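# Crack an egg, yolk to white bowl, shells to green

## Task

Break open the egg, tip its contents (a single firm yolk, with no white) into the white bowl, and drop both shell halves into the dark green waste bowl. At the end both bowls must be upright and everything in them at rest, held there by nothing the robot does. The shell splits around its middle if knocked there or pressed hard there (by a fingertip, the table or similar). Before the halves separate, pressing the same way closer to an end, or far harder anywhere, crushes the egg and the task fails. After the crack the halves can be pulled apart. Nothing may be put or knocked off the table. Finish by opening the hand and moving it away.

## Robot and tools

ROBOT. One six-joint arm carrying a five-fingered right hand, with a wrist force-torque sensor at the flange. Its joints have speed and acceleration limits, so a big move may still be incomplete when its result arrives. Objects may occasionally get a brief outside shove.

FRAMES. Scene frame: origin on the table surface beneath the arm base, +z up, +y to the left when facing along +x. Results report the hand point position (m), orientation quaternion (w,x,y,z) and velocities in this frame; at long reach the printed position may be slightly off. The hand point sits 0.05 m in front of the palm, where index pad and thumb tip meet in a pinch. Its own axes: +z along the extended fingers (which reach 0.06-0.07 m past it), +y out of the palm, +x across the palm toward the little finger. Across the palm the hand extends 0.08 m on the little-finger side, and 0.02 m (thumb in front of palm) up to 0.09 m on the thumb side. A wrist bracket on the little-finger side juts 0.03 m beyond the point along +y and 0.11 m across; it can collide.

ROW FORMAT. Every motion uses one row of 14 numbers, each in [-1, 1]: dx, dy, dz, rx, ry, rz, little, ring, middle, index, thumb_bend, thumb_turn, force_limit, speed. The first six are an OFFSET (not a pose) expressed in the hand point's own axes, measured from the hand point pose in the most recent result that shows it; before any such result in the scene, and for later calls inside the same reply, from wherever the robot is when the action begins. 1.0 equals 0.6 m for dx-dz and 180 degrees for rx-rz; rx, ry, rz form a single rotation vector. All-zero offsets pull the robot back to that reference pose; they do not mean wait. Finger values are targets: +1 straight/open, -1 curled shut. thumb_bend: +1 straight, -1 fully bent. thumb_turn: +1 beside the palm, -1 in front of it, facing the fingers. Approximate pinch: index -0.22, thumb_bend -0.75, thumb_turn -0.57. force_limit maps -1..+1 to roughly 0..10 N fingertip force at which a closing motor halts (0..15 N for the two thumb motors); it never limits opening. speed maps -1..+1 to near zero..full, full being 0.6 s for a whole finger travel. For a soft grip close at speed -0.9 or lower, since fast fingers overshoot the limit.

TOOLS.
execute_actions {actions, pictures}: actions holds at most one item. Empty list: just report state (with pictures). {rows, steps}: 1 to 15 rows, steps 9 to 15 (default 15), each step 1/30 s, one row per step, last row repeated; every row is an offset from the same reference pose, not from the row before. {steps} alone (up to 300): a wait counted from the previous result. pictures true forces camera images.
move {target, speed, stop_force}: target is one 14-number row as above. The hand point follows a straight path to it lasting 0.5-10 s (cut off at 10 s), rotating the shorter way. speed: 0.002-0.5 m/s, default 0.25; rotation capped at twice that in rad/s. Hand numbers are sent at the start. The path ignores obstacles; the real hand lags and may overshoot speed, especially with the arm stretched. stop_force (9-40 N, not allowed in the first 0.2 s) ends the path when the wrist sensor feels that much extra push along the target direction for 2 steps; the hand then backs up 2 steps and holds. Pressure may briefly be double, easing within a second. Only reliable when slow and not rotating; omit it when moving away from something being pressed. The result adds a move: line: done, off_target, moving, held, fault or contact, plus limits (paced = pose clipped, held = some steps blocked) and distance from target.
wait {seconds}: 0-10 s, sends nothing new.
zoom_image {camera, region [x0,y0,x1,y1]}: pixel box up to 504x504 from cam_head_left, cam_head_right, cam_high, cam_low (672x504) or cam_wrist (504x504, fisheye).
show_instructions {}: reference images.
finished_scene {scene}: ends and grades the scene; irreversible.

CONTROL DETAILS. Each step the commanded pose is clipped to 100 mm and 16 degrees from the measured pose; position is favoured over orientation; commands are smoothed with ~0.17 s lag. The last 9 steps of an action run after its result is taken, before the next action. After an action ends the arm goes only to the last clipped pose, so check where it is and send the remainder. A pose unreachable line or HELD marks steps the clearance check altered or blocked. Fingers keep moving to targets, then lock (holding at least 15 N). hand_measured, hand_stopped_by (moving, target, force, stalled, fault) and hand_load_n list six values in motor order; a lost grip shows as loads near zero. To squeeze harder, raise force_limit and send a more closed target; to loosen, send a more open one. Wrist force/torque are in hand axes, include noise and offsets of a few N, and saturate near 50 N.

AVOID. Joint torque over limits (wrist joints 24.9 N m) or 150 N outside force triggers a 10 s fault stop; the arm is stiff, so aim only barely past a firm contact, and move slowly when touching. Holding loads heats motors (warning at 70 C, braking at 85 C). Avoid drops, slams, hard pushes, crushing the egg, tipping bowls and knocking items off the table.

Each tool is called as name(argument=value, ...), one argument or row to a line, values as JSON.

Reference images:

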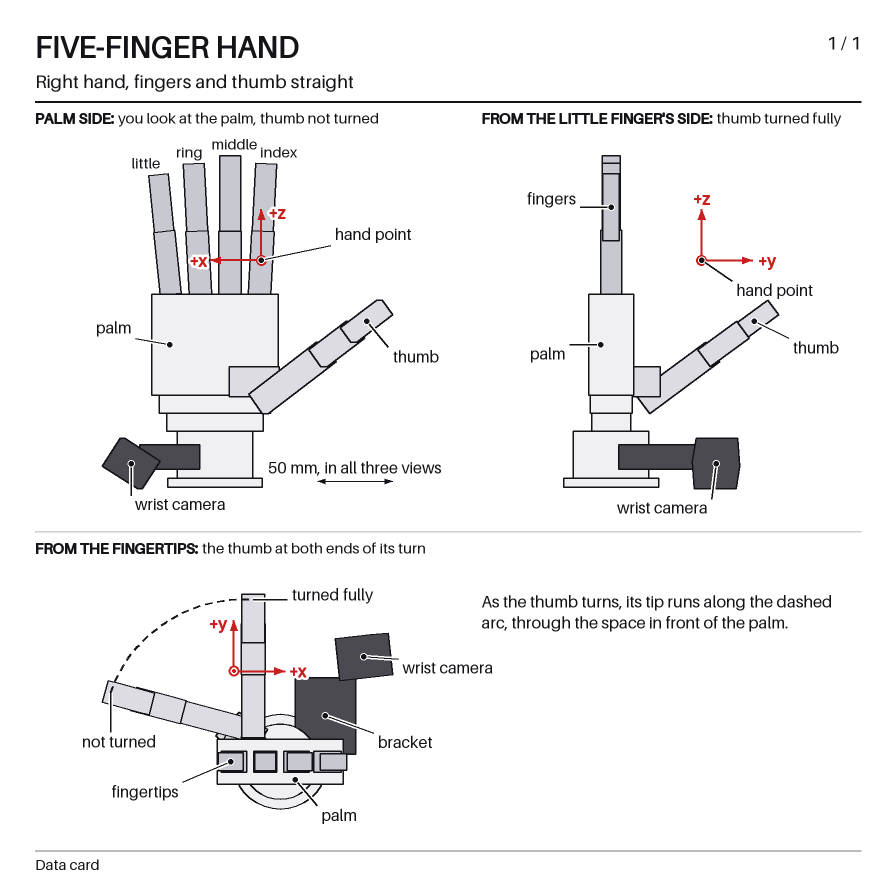

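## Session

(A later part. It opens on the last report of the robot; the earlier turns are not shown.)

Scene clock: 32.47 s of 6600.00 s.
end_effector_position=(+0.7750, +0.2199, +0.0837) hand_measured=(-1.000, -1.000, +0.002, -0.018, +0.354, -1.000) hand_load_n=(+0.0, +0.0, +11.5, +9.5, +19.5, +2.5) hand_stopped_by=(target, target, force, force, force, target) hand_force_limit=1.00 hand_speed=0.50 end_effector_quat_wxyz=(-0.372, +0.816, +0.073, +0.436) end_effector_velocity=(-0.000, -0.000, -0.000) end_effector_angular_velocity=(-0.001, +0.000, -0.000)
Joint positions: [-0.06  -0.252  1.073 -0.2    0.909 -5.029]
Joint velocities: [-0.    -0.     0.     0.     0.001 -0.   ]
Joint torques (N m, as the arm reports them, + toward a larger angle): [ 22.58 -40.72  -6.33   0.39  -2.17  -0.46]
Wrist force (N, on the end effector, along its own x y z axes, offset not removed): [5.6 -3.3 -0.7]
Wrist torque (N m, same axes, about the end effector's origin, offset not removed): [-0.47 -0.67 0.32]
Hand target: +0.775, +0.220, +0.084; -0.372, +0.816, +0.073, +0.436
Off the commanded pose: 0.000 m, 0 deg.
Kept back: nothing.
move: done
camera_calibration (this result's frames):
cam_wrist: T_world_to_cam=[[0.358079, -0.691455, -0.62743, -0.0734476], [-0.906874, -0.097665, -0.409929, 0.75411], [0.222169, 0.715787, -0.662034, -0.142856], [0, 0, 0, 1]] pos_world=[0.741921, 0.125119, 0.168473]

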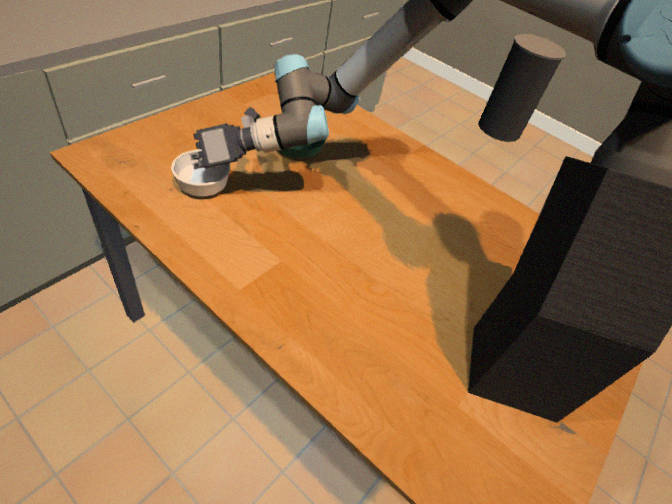

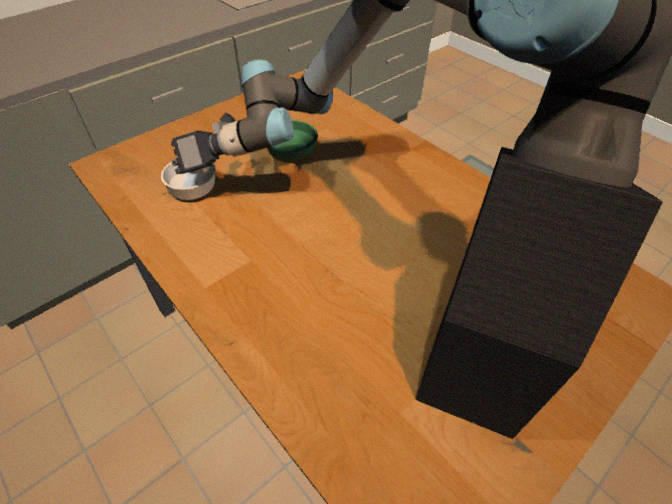

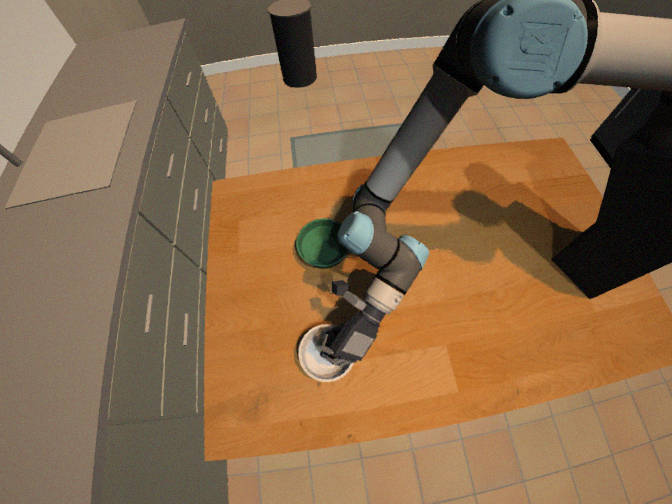

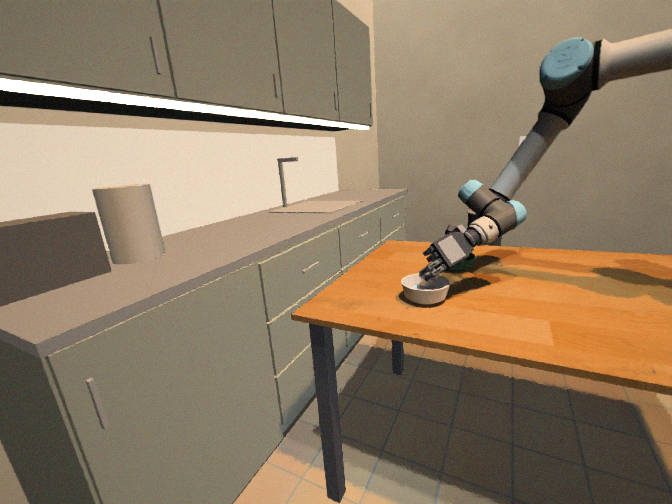

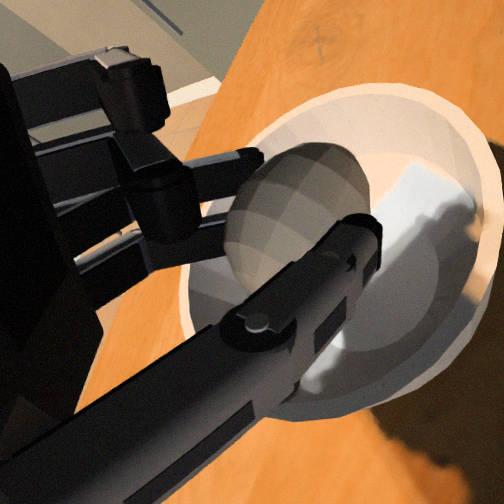

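move(
  target=[-0.152,-0.111,-0.164,0,0,0,-1,-1,-0.15,-0.15,0.2,-1,1,0.5],
  speed=0.15,
)

move(
  target=[-0.064,0.045,0.0286,0,0,0,-1,-1,-0.15,-0.15,0.2,-1,1,0.5],
  speed=0.08,
)

move(
  target=[-0.023,0.0163,0.0103,0,0,0,-1,-1,-0.15,-0.15,0.2,-1,1,0.5],
  speed=0.004,
  stop_force=22,
)

zoom_image(
  camera="cam_low",
  region=[440, 230, 560, 330],
)

Scene clock: 34.60 s of 6600.00 s.
end_effector_position=(+0.6255, +0.2198, +0.0839) hand_measured=(-1.000, -1.000, +0.002, -0.018, +0.354, -1.000) hand_load_n=(+0.0, +0.0, +11.5, +9.5, +19.5, +2.5) hand_stopped_by=(target, target, force, force, force, target) hand_force_limit=1.00 hand_speed=0.50 end_effector_quat_wxyz=(-0.372, +0.816, +0.073, +0.436) end_effector_velocity=(-0.001, -0.001, +0.000) end_effector_angular_velocity=(-0.001, -0.002, -0.002)
Joint positions: [-0.13  -0.375  1.594 -0.564  0.853 -5.083]
Joint velocities: [-0.001 -0.002  0.006 -0.008 -0.    -0.   ]
Joint torques (N m, as the arm reports them, + toward a larger angle): [ 11.27 -48.28   7.15   0.06  -3.71  -1.54]
Wrist force (N, on the end effector, along its own x y z axes, offset not removed): [-0.7 -1.2 1.5]
Wrist torque (N m, same axes, about the end effector's origin, offset not removed): [-0.32 0.04 0.13]
Hand target: +0.625, +0.220, +0.084; -0.372, +0.816, +0.073, +0.436
Off the commanded pose: 0.000 m, 0 deg.
Kept back: nothing.
move: done
camera_calibration (this result's frames):
cam_wrist: T_world_to_cam=[[0.358137, -0.691447, -0.627407, -0.0198788], [-0.906906, -0.0978861, -0.409804, 0.618597], [0.221943, 0.715765, -0.662134, -0.109293], [0, 0, 0, 1]] pos_world=[0.592386, 0.125035, 0.168665]

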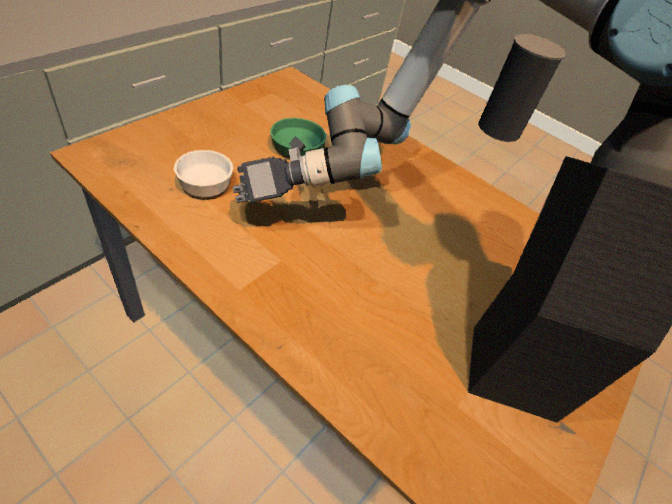

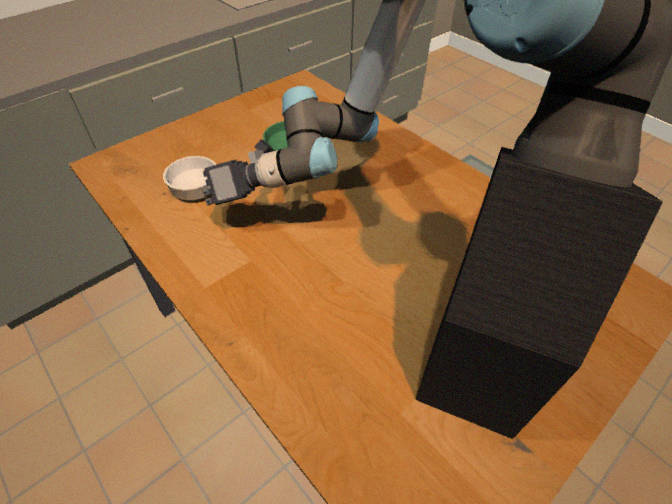

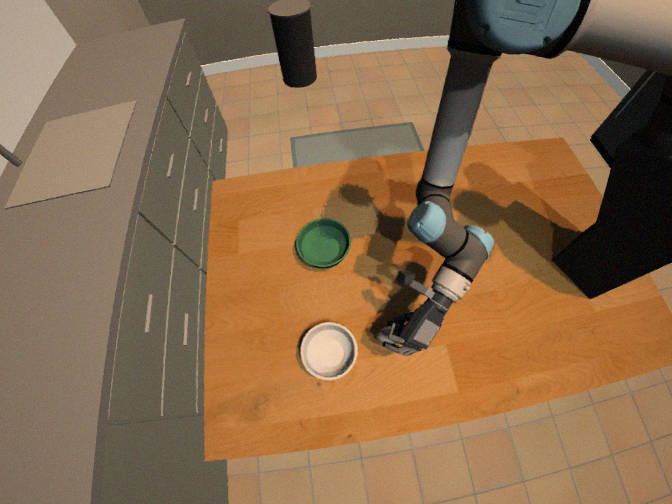

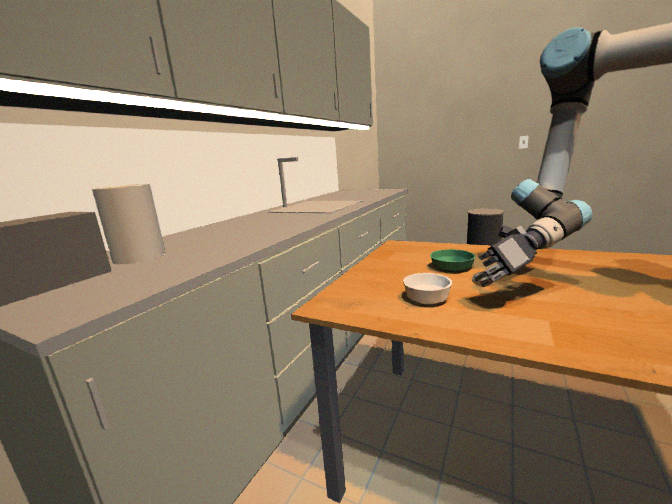

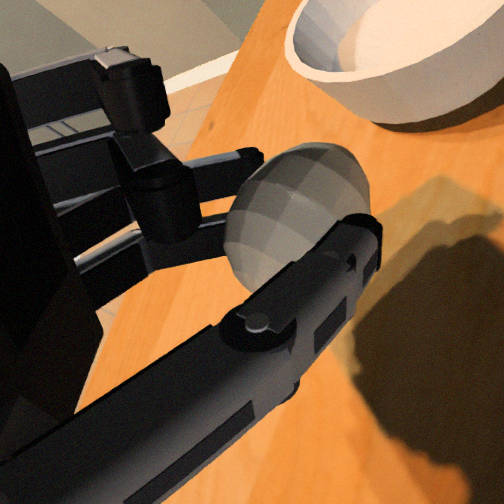

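Scene clock: 35.70 s of 6600.00 s.
end_effector_position=(+0.6253, +0.2200, +0.0341) hand_measured=(-1.000, -1.000, +0.002, -0.018, +0.354, -1.000) hand_load_n=(+0.0, +0.0, +11.5, +9.5, +19.5, +2.5) hand_stopped_by=(target, target, force, force, force, target) hand_force_limit=1.00 hand_speed=0.50 end_effector_quat_wxyz=(-0.372, +0.816, +0.073, +0.436) end_effector_velocity=(+0.002, -0.001, -0.001) end_effector_angular_velocity=(-0.001, -0.002, -0.001)
Joint positions: [-0.167 -0.266  1.492 -0.551  0.824 -5.114]
Joint velocities: [-0.001  0.003 -0.006  0.001 -0.001 -0.001]
Joint torques (N m, as the arm reports them, + toward a larger angle): [  9.36 -33.74  -3.41   2.77  -3.39  -1.23]
Wrist force (N, on the end effector, along its own x y z axes, offset not removed): [-0.3 0.3 -0.9]
Wrist torque (N m, same axes, about the end effector's origin, offset not removed): [-0.04 0.16 -0.01]
Hand target: +0.625, +0.220, +0.034; -0.372, +0.816, +0.073, +0.436
Off the commanded pose: 0.000 m, 0 deg.
Kept back: nothing.
move: done
camera_calibration (this result's frames):
cam_wrist: T_world_to_cam=[[0.358133, -0.691473, -0.627381, -0.05087], [-0.906915, -0.0979217, -0.409776, 0.598028], [0.221915, 0.715735, -0.662176, -0.142325], [0, 0, 0, 1]] pos_world=[0.592163, 0.125252, 0.118898]

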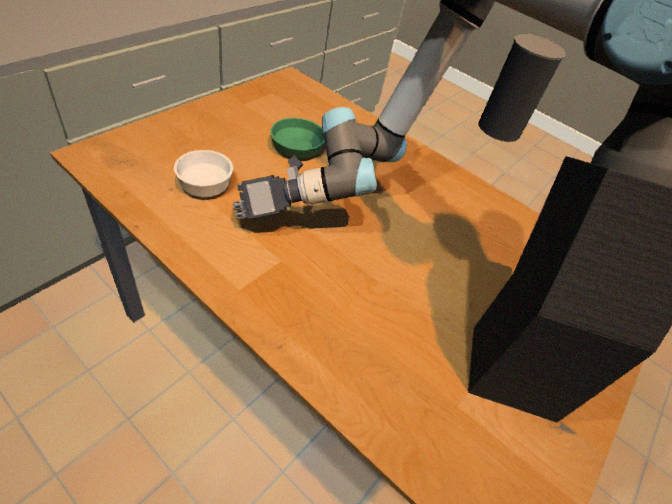

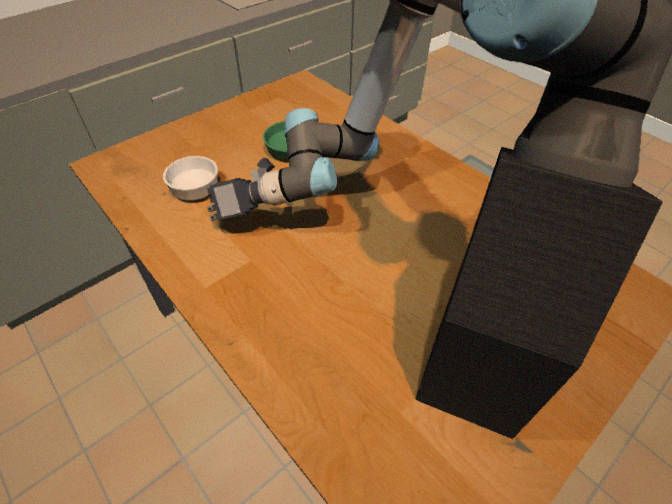

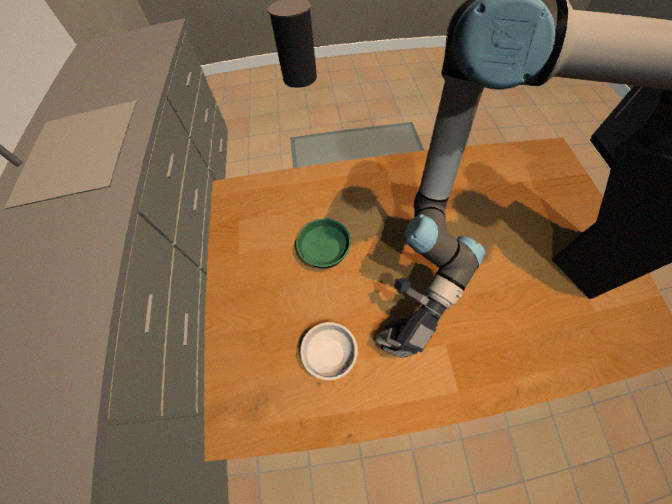

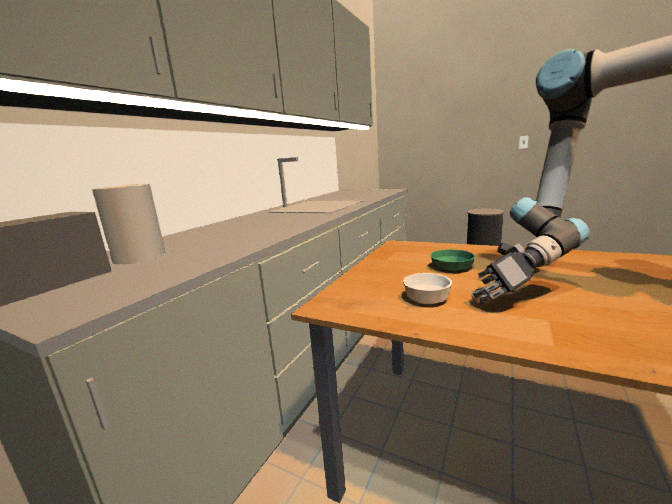

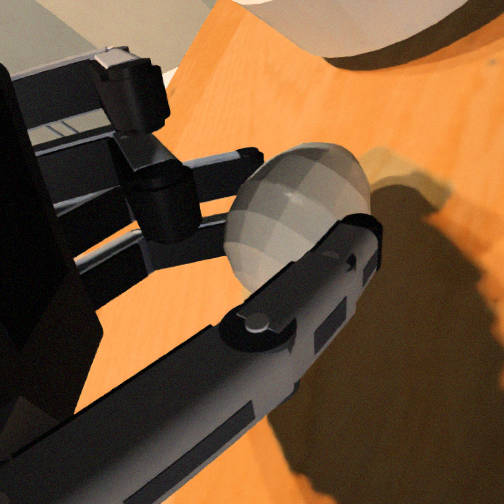

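Scene clock: 38.73 s of 6600.00 s.
end_effector_position=(+0.6253, +0.2200, +0.0235) hand_measured=(-1.000, -1.000, +0.002, -0.018, +0.354, -1.000) hand_load_n=(+0.0, +0.0, +12.0, +9.5, +17.5, -5.0) hand_stopped_by=(target, target, force, force, force, target) hand_force_limit=1.00 hand_speed=0.50 end_effector_quat_wxyz=(-0.372, +0.816, +0.073, +0.436) end_effector_velocity=(+0.000, -0.001, +0.002) end_effector_angular_velocity=(+0.001, -0.001, +0.000)
Joint positions: [-0.175 -0.242  1.469 -0.546  0.817 -5.121]
Joint velocities: [-0.    -0.004  0.004 -0.001 -0.001 -0.   ]
Joint torques (N m, as the arm reports them, + toward a larger angle): [ 14.79 -41.45   5.43   1.29   4.18   1.41]
Wrist force (N, on the end effector, along its own x y z axes, offset not removed): [14.7 -17.3 -5.1]
Wrist torque (N m, same axes, about the end effector's origin, offset not removed): [-0.38 0.09 -0.45]
Hand target: +0.625, +0.220, +0.024; -0.372, +0.816, +0.073, +0.436
Off the commanded pose: 0.007 m, 0 deg.
Kept back: nothing.
move: contact
camera_calibration (this result's frames):
cam_wrist: T_world_to_cam=[[0.3583, -0.691441, -0.627319, -0.0576387], [-0.906836, -0.0980005, -0.409932, 0.59369], [0.221966, 0.715755, -0.662138, -0.149363], [0, 0, 0, 1]] pos_world=[0.592185, 0.125236, 0.108316]

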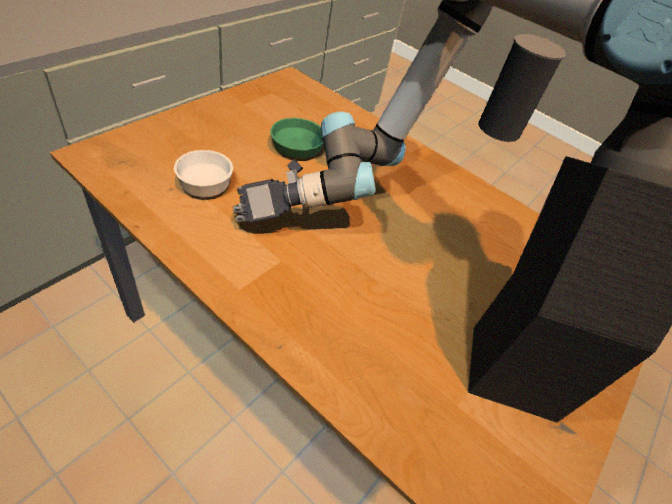

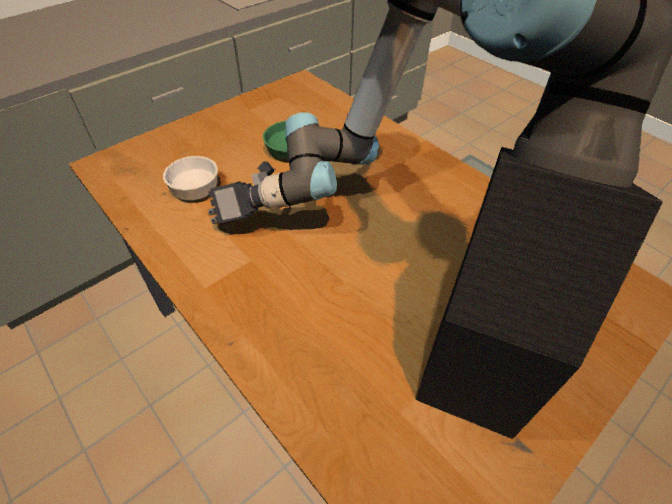

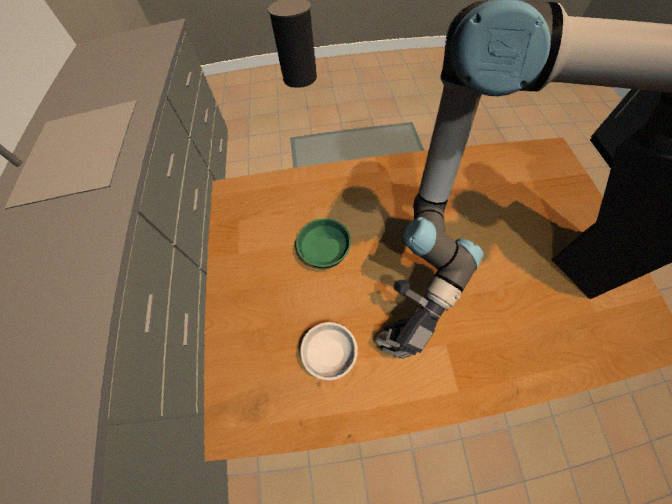

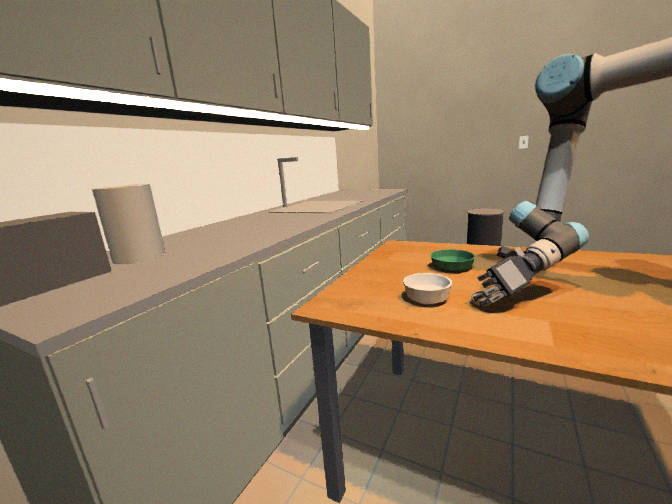

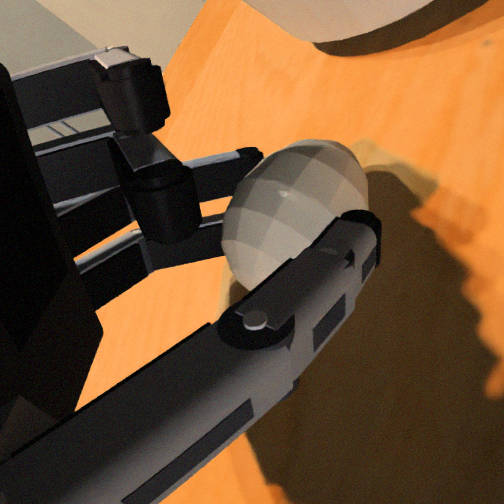

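Region (440, 230, 560, 330) of cam_low's 672x504 image, scaled by 4.200, with more detail than that image has.

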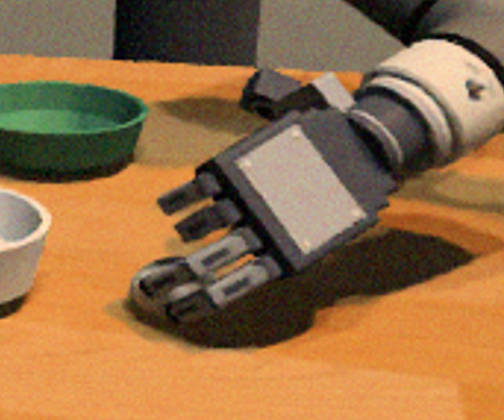

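move(
  target=[-0.004,0.0028,0.0018,0,0,0,-1,-1,-0.15,-0.15,0.2,-1,1,0.5],
  speed=0.002,
  stop_force=12,
)

Scene clock: 40.80 s of 6600.00 s.
end_effector_position=(+0.6253, +0.2201, +0.0205) hand_measured=(-1.000, -1.000, +0.002, -0.018, +0.354, -1.000) hand_load_n=(+0.0, +0.0, +17.0, +6.0, +18.0, -7.0) hand_stopped_by=(target, target, force, force, force, target) hand_force_limit=1.00 hand_speed=0.50 end_effector_quat_wxyz=(-0.372, +0.816, +0.074, +0.436) end_effector_velocity=(-0.001, +0.001, -0.000) end_effector_angular_velocity=(+0.001, +0.001, +0.001)
Joint positions: [-0.177 -0.235  1.461 -0.545  0.816 -5.122]
Joint velocities: [-0.     0.001 -0.001  0.001 -0.001 -0.   ]
Joint torques (N m, as the arm reports them, + toward a larger angle): [ -3.62 -23.03  -4.42   3.02   2.44  -0.21]
Wrist force (N, on the end effector, along its own x y z axes, offset not removed): [19.1 -16.7 -4.4]
Wrist torque (N m, same axes, about the end effector's origin, offset not removed): [-0.07 0.33 -0.65]
Hand target: +0.625, +0.220, +0.020; -0.372, +0.816, +0.073, +0.436
Off the commanded pose: 0.000 m, 0 deg.
Kept back: nothing.
move: done
camera_calibration (this result's frames):
cam_wrist: T_world_to_cam=[[0.358319, -0.691435, -0.627316, -0.0595528], [-0.906829, -0.0980108, -0.409946, 0.592426], [0.221967, 0.715759, -0.662132, -0.151416], [0, 0, 0, 1]] pos_world=[0.592177, 0.125265, 0.105247]

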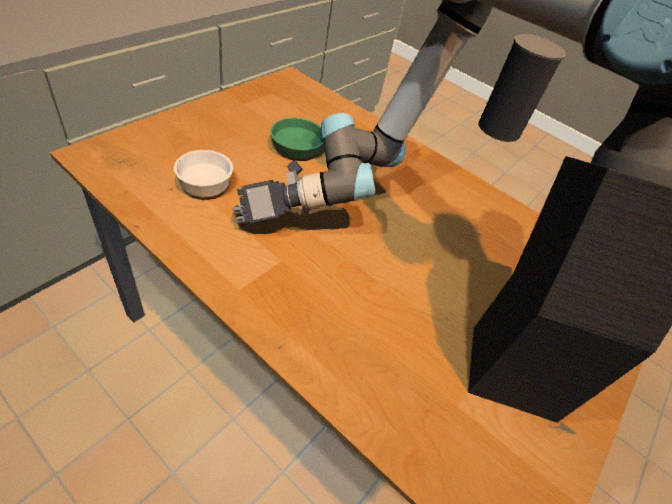

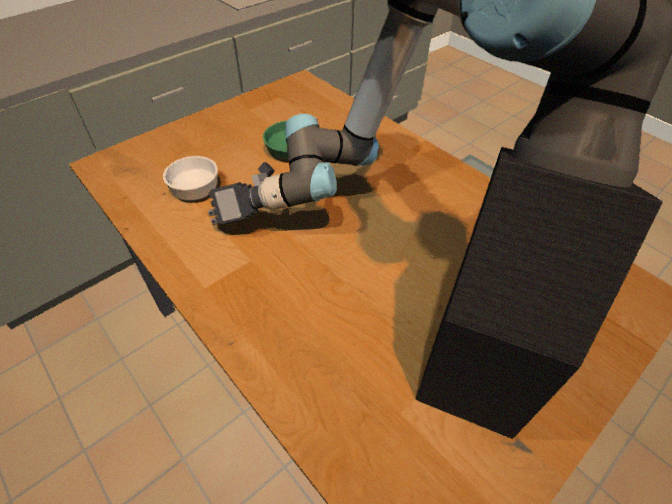

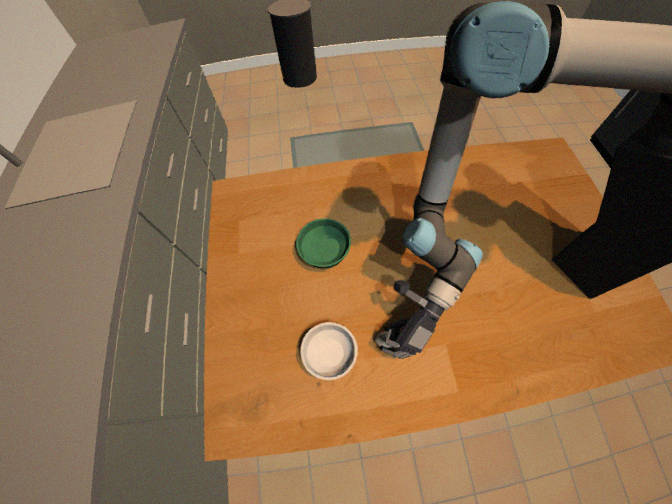

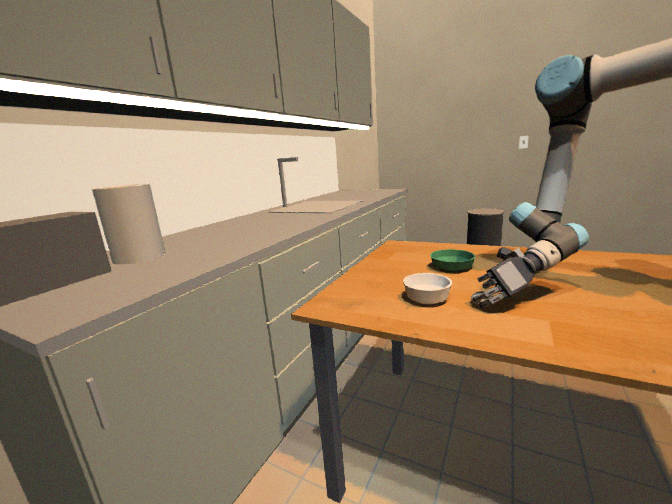

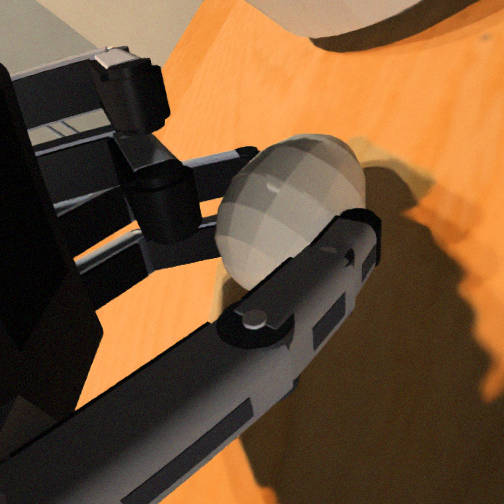

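move(
  target=[0.002,-0.0014,-0.001,0,0,0,-1,-1,0.2,0.2,0.5,-1,1,-0.8],
  speed=0.01,
)

move(
  target=[0.0105,-0.0155,-0.013,0,0,0,-1,-1,0.2,0.2,0.5,-1,1,-0.8],
  speed=0.03,
)

move(
  target=[0,0,0,0,0,0,-1,-1,-0.3,-0.3,0.1,-1,0,-0.9],
)

zoom_image(
  camera="cam_low",
  region=[440, 250, 540, 330],
)

Scene clock: 42.57 s of 6600.00 s.
end_effector_position=(+0.6252, +0.2200, +0.0220) hand_measured=(-1.000, -1.000, +0.200, +0.200, +0.500, -1.000) hand_load_n=(+0.0, +0.0, +0.0, +0.0, +0.0, +0.0) hand_stopped_by=(target, target, target, target, target, target) hand_force_limit=1.00 hand_speed=-0.80 end_effector_quat_wxyz=(-0.372, +0.816, +0.073, +0.436) end_effector_velocity=(+0.000, +0.000, +0.000) end_effector_angular_velocity=(+0.000, -0.001, +0.000)
Joint positions: [-0.176 -0.239  1.465 -0.546  0.816 -5.122]
Joint velocities: [ 0.    -0.     0.    -0.001 -0.001  0.   ]
Joint torques (N m, as the arm reports them, + toward a larger angle): [ 34.79 -46.97   8.78   0.42   1.29   1.69]
Wrist force (N, on the end effector, along its own x y z axes, offset not removed): [-1.8 1.9 1.2]
Wrist torque (N m, same axes, about the end effector's origin, offset not removed): [0.36 0.35 0.05]
Hand target: +0.625, +0.220, +0.022; -0.372, +0.816, +0.073, +0.436
Off the commanded pose: 0.000 m, 0 deg.
Kept back: nothing.
move: done
camera_calibration (this result's frames):
cam_wrist: T_world_to_cam=[[0.358315, -0.691436, -0.627317, -0.0585874], [-0.90683, -0.0980067, -0.409945, 0.593036], [0.221969, 0.715759, -0.662132, -0.150328], [0, 0, 0, 1]] pos_world=[0.592143, 0.12521, 0.106822]

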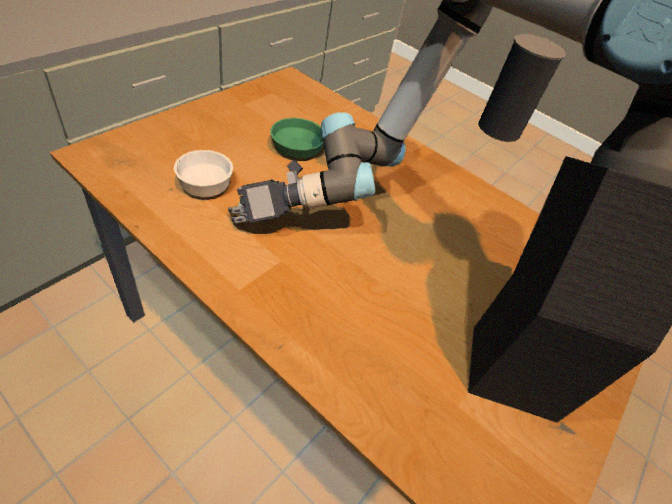

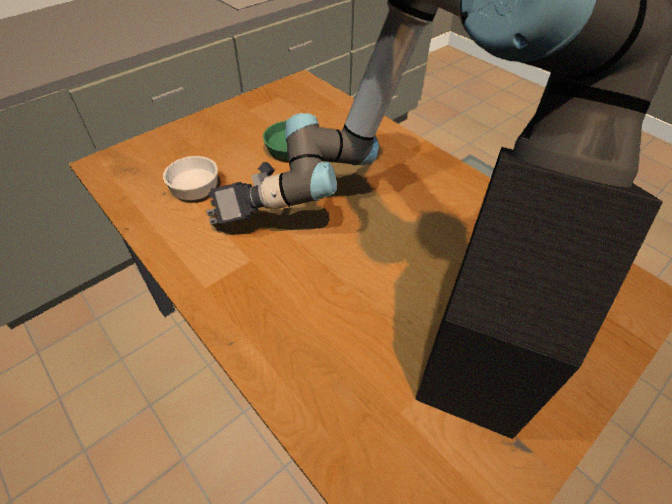

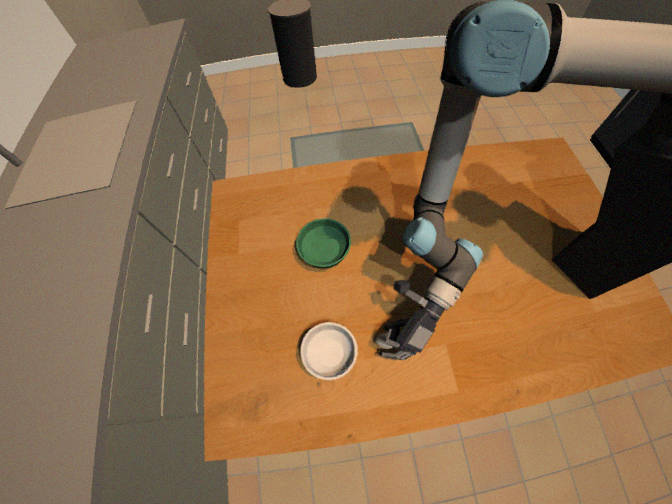

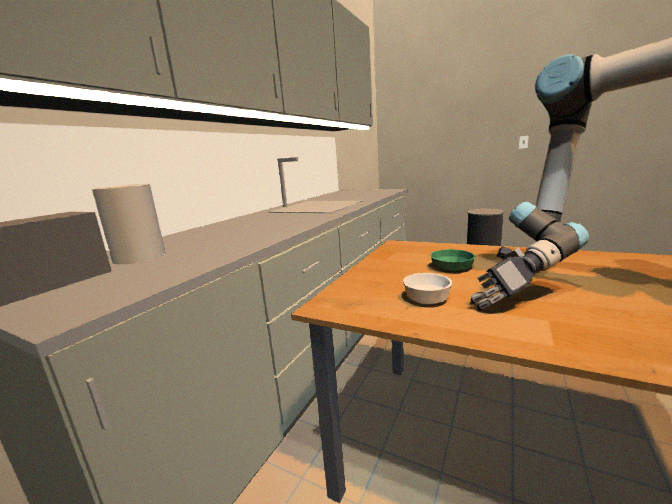

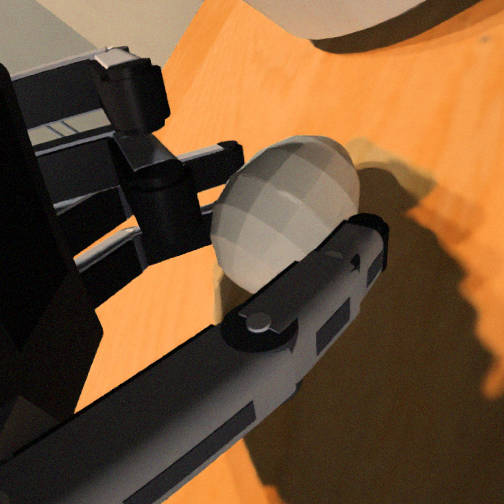

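Scene clock: 43.37 s of 6600.00 s.
end_effector_position=(+0.6199, +0.2201, +0.0343) hand_measured=(-1.000, -1.000, +0.200, +0.200, +0.500, -1.000) hand_load_n=(+0.0, +0.0, +0.0, +0.0, +0.0, +0.0) hand_stopped_by=(target, target, target, target, target, target) hand_force_limit=1.00 hand_speed=-0.80 end_effector_quat_wxyz=(-0.372, +0.816, +0.074, +0.436) end_effector_velocity=(-0.000, -0.001, +0.003) end_effector_angular_velocity=(-0.000, -0.002, -0.001)
Joint positions: [-0.171 -0.267  1.508 -0.563  0.821 -5.117]
Joint velocities: [ 0.001 -0.007  0.008 -0.004  0.     0.001]
Joint torques (N m, as the arm reports them, + toward a larger angle): [ 35.66 -47.05   8.63   0.2    0.91   1.61]
Wrist force (N, on the end effector, along its own x y z axes, offset not removed): [0.4 0.7 -0.3]
Wrist torque (N m, same axes, about the end effector's origin, offset not removed): [0.03 0.12 0.22]
Hand target: +0.620, +0.220, +0.035; -0.372, +0.816, +0.073, +0.436
Off the commanded pose: 0.000 m, 0 deg.
Kept back: nothing.
move: done
camera_calibration (this result's frames):
cam_wrist: T_world_to_cam=[[0.35833, -0.69142, -0.627326, -0.0489211], [-0.906828, -0.0980236, -0.409944, 0.593295], [0.221951, 0.715772, -0.662124, -0.141042], [0, 0, 0, 1]] pos_world=[0.586851, 0.125286, 0.119141]

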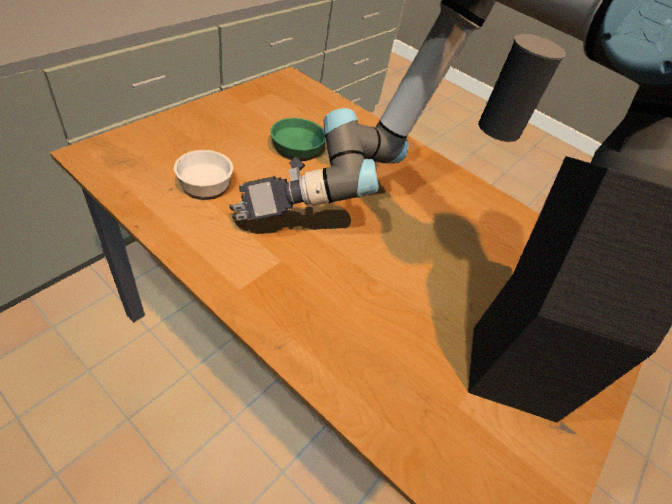

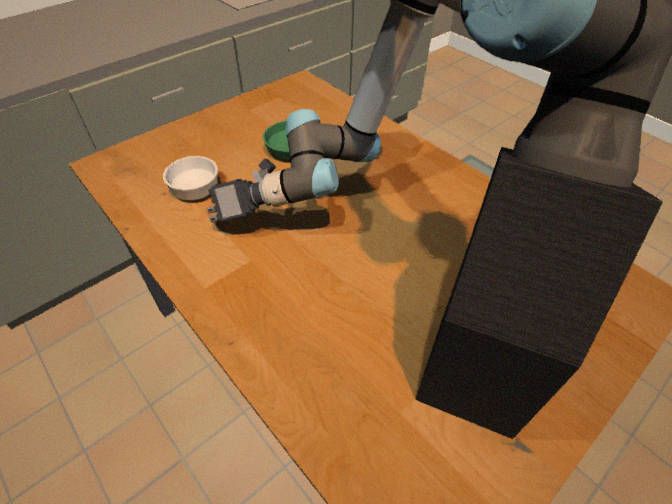

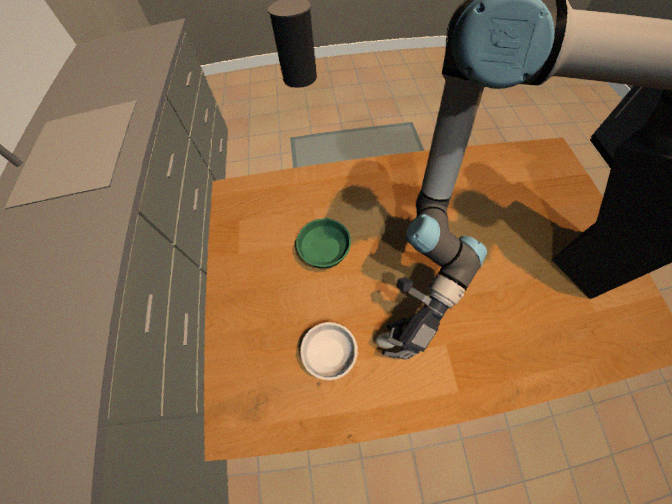

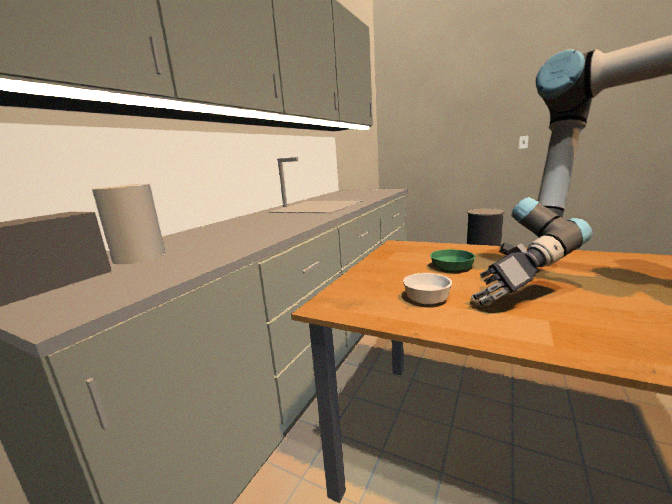

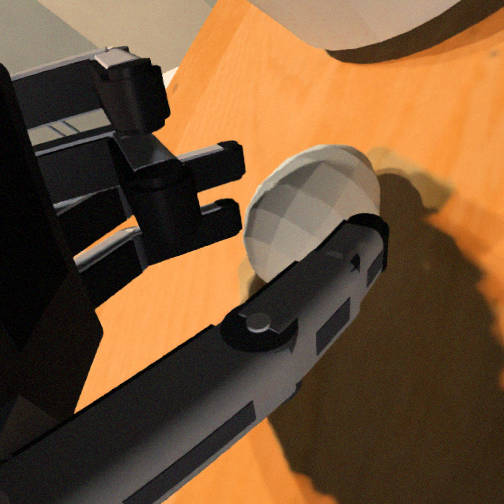

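Scene clock: 45.20 s of 6600.00 s.
end_effector_position=(+0.6199, +0.2201, +0.0344) hand_measured=(-1.000, -1.000, -0.054, -0.064, +0.352, -1.000) hand_load_n=(+0.0, +0.0, +3.0, +5.5, +8.5, -0.5) hand_stopped_by=(target, target, force, force, force, target) hand_force_limit=0.00 hand_speed=-0.90 end_effector_quat_wxyz=(-0.372, +0.816, +0.074, +0.436) end_effector_velocity=(-0.000, +0.001, +0.000) end_effector_angular_velocity=(+0.001, -0.000, +0.001)
Joint positions: [-0.171 -0.267  1.508 -0.563  0.821 -5.117]
Joint velocities: [ 0.     0.001  0.     0.    -0.002 -0.   ]
Joint torques (N m, as the arm reports them, + toward a larger angle): [ 20.28 -33.34  -3.33   2.78  -1.94  -1.1 ]
Wrist force (N, on the end effector, along its own x y z axes, offset not removed): [0.8 -2.3 -3.4]
Wrist torque (N m, same axes, about the end effector's origin, offset not removed): [-0.09 0.63 0.03]
Hand target: +0.620, +0.220, +0.034; -0.372, +0.816, +0.074, +0.436
Off the commanded pose: 0.000 m, 0 deg.
Kept back: nothing.
move: done
camera_calibration (this result's frames):
cam_wrist: T_world_to_cam=[[0.358374, -0.691381, -0.627343, -0.0489279], [-0.906814, -0.0980449, -0.40997, 0.593301], [0.221938, 0.715806, -0.662091, -0.141051], [0, 0, 0, 1]] pos_world=[0.586853, 0.125308, 0.119152]

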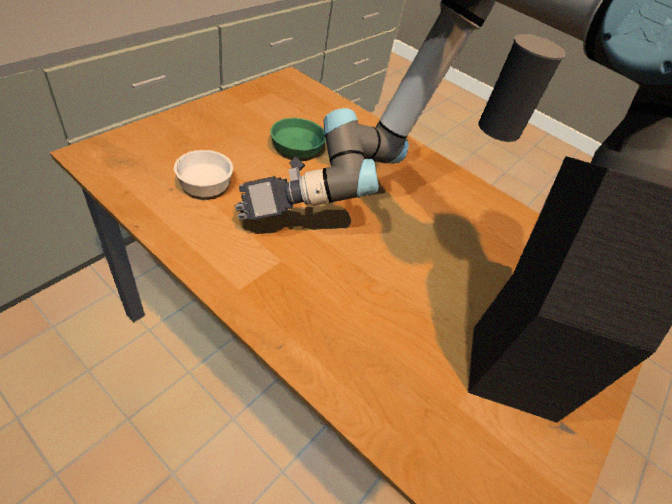

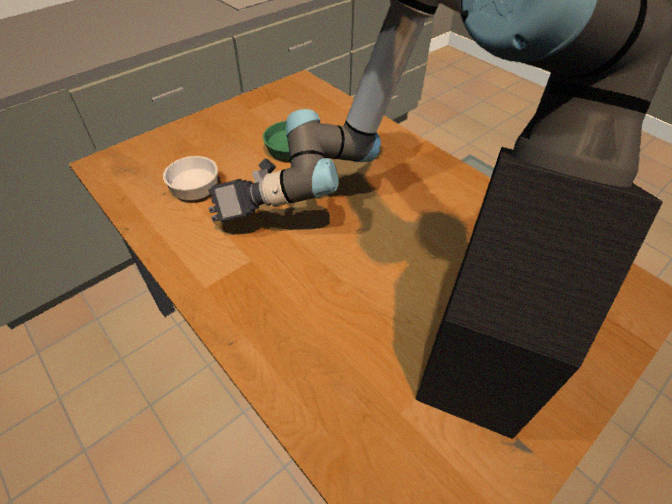

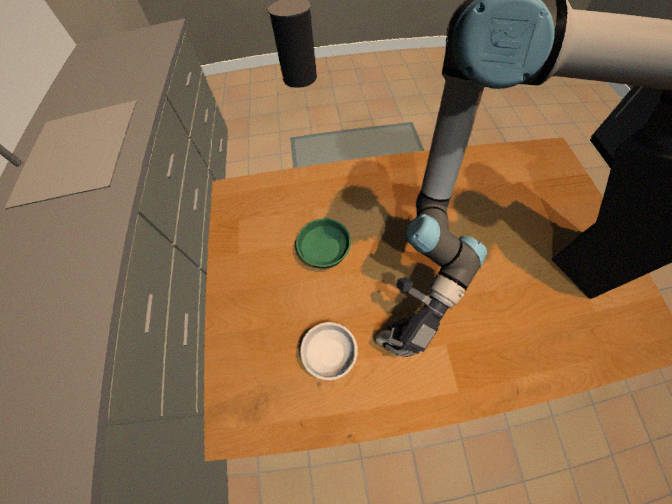

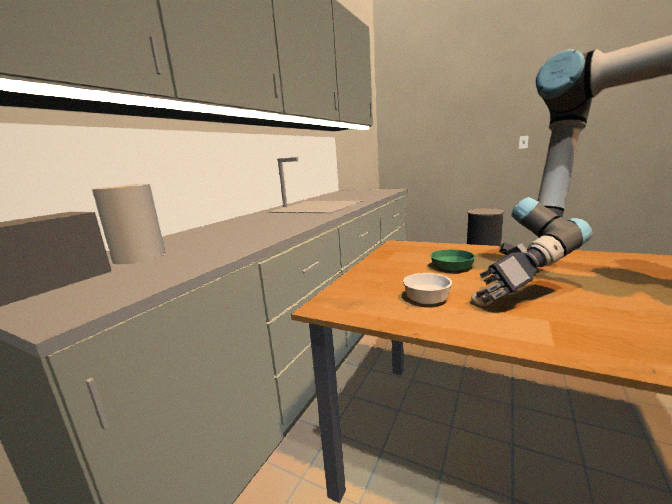

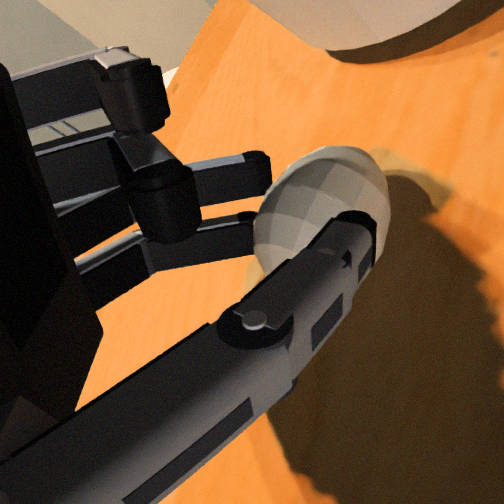

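Region (440, 250, 540, 330) of cam_low's 672x504 image, scaled by 5.040, with more detail than that image has; it fills the top 403 rows of this view, and the rest is white.

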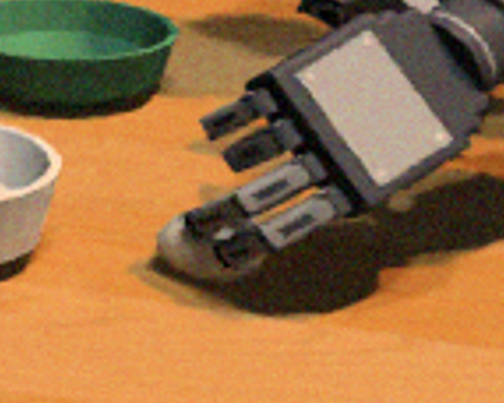

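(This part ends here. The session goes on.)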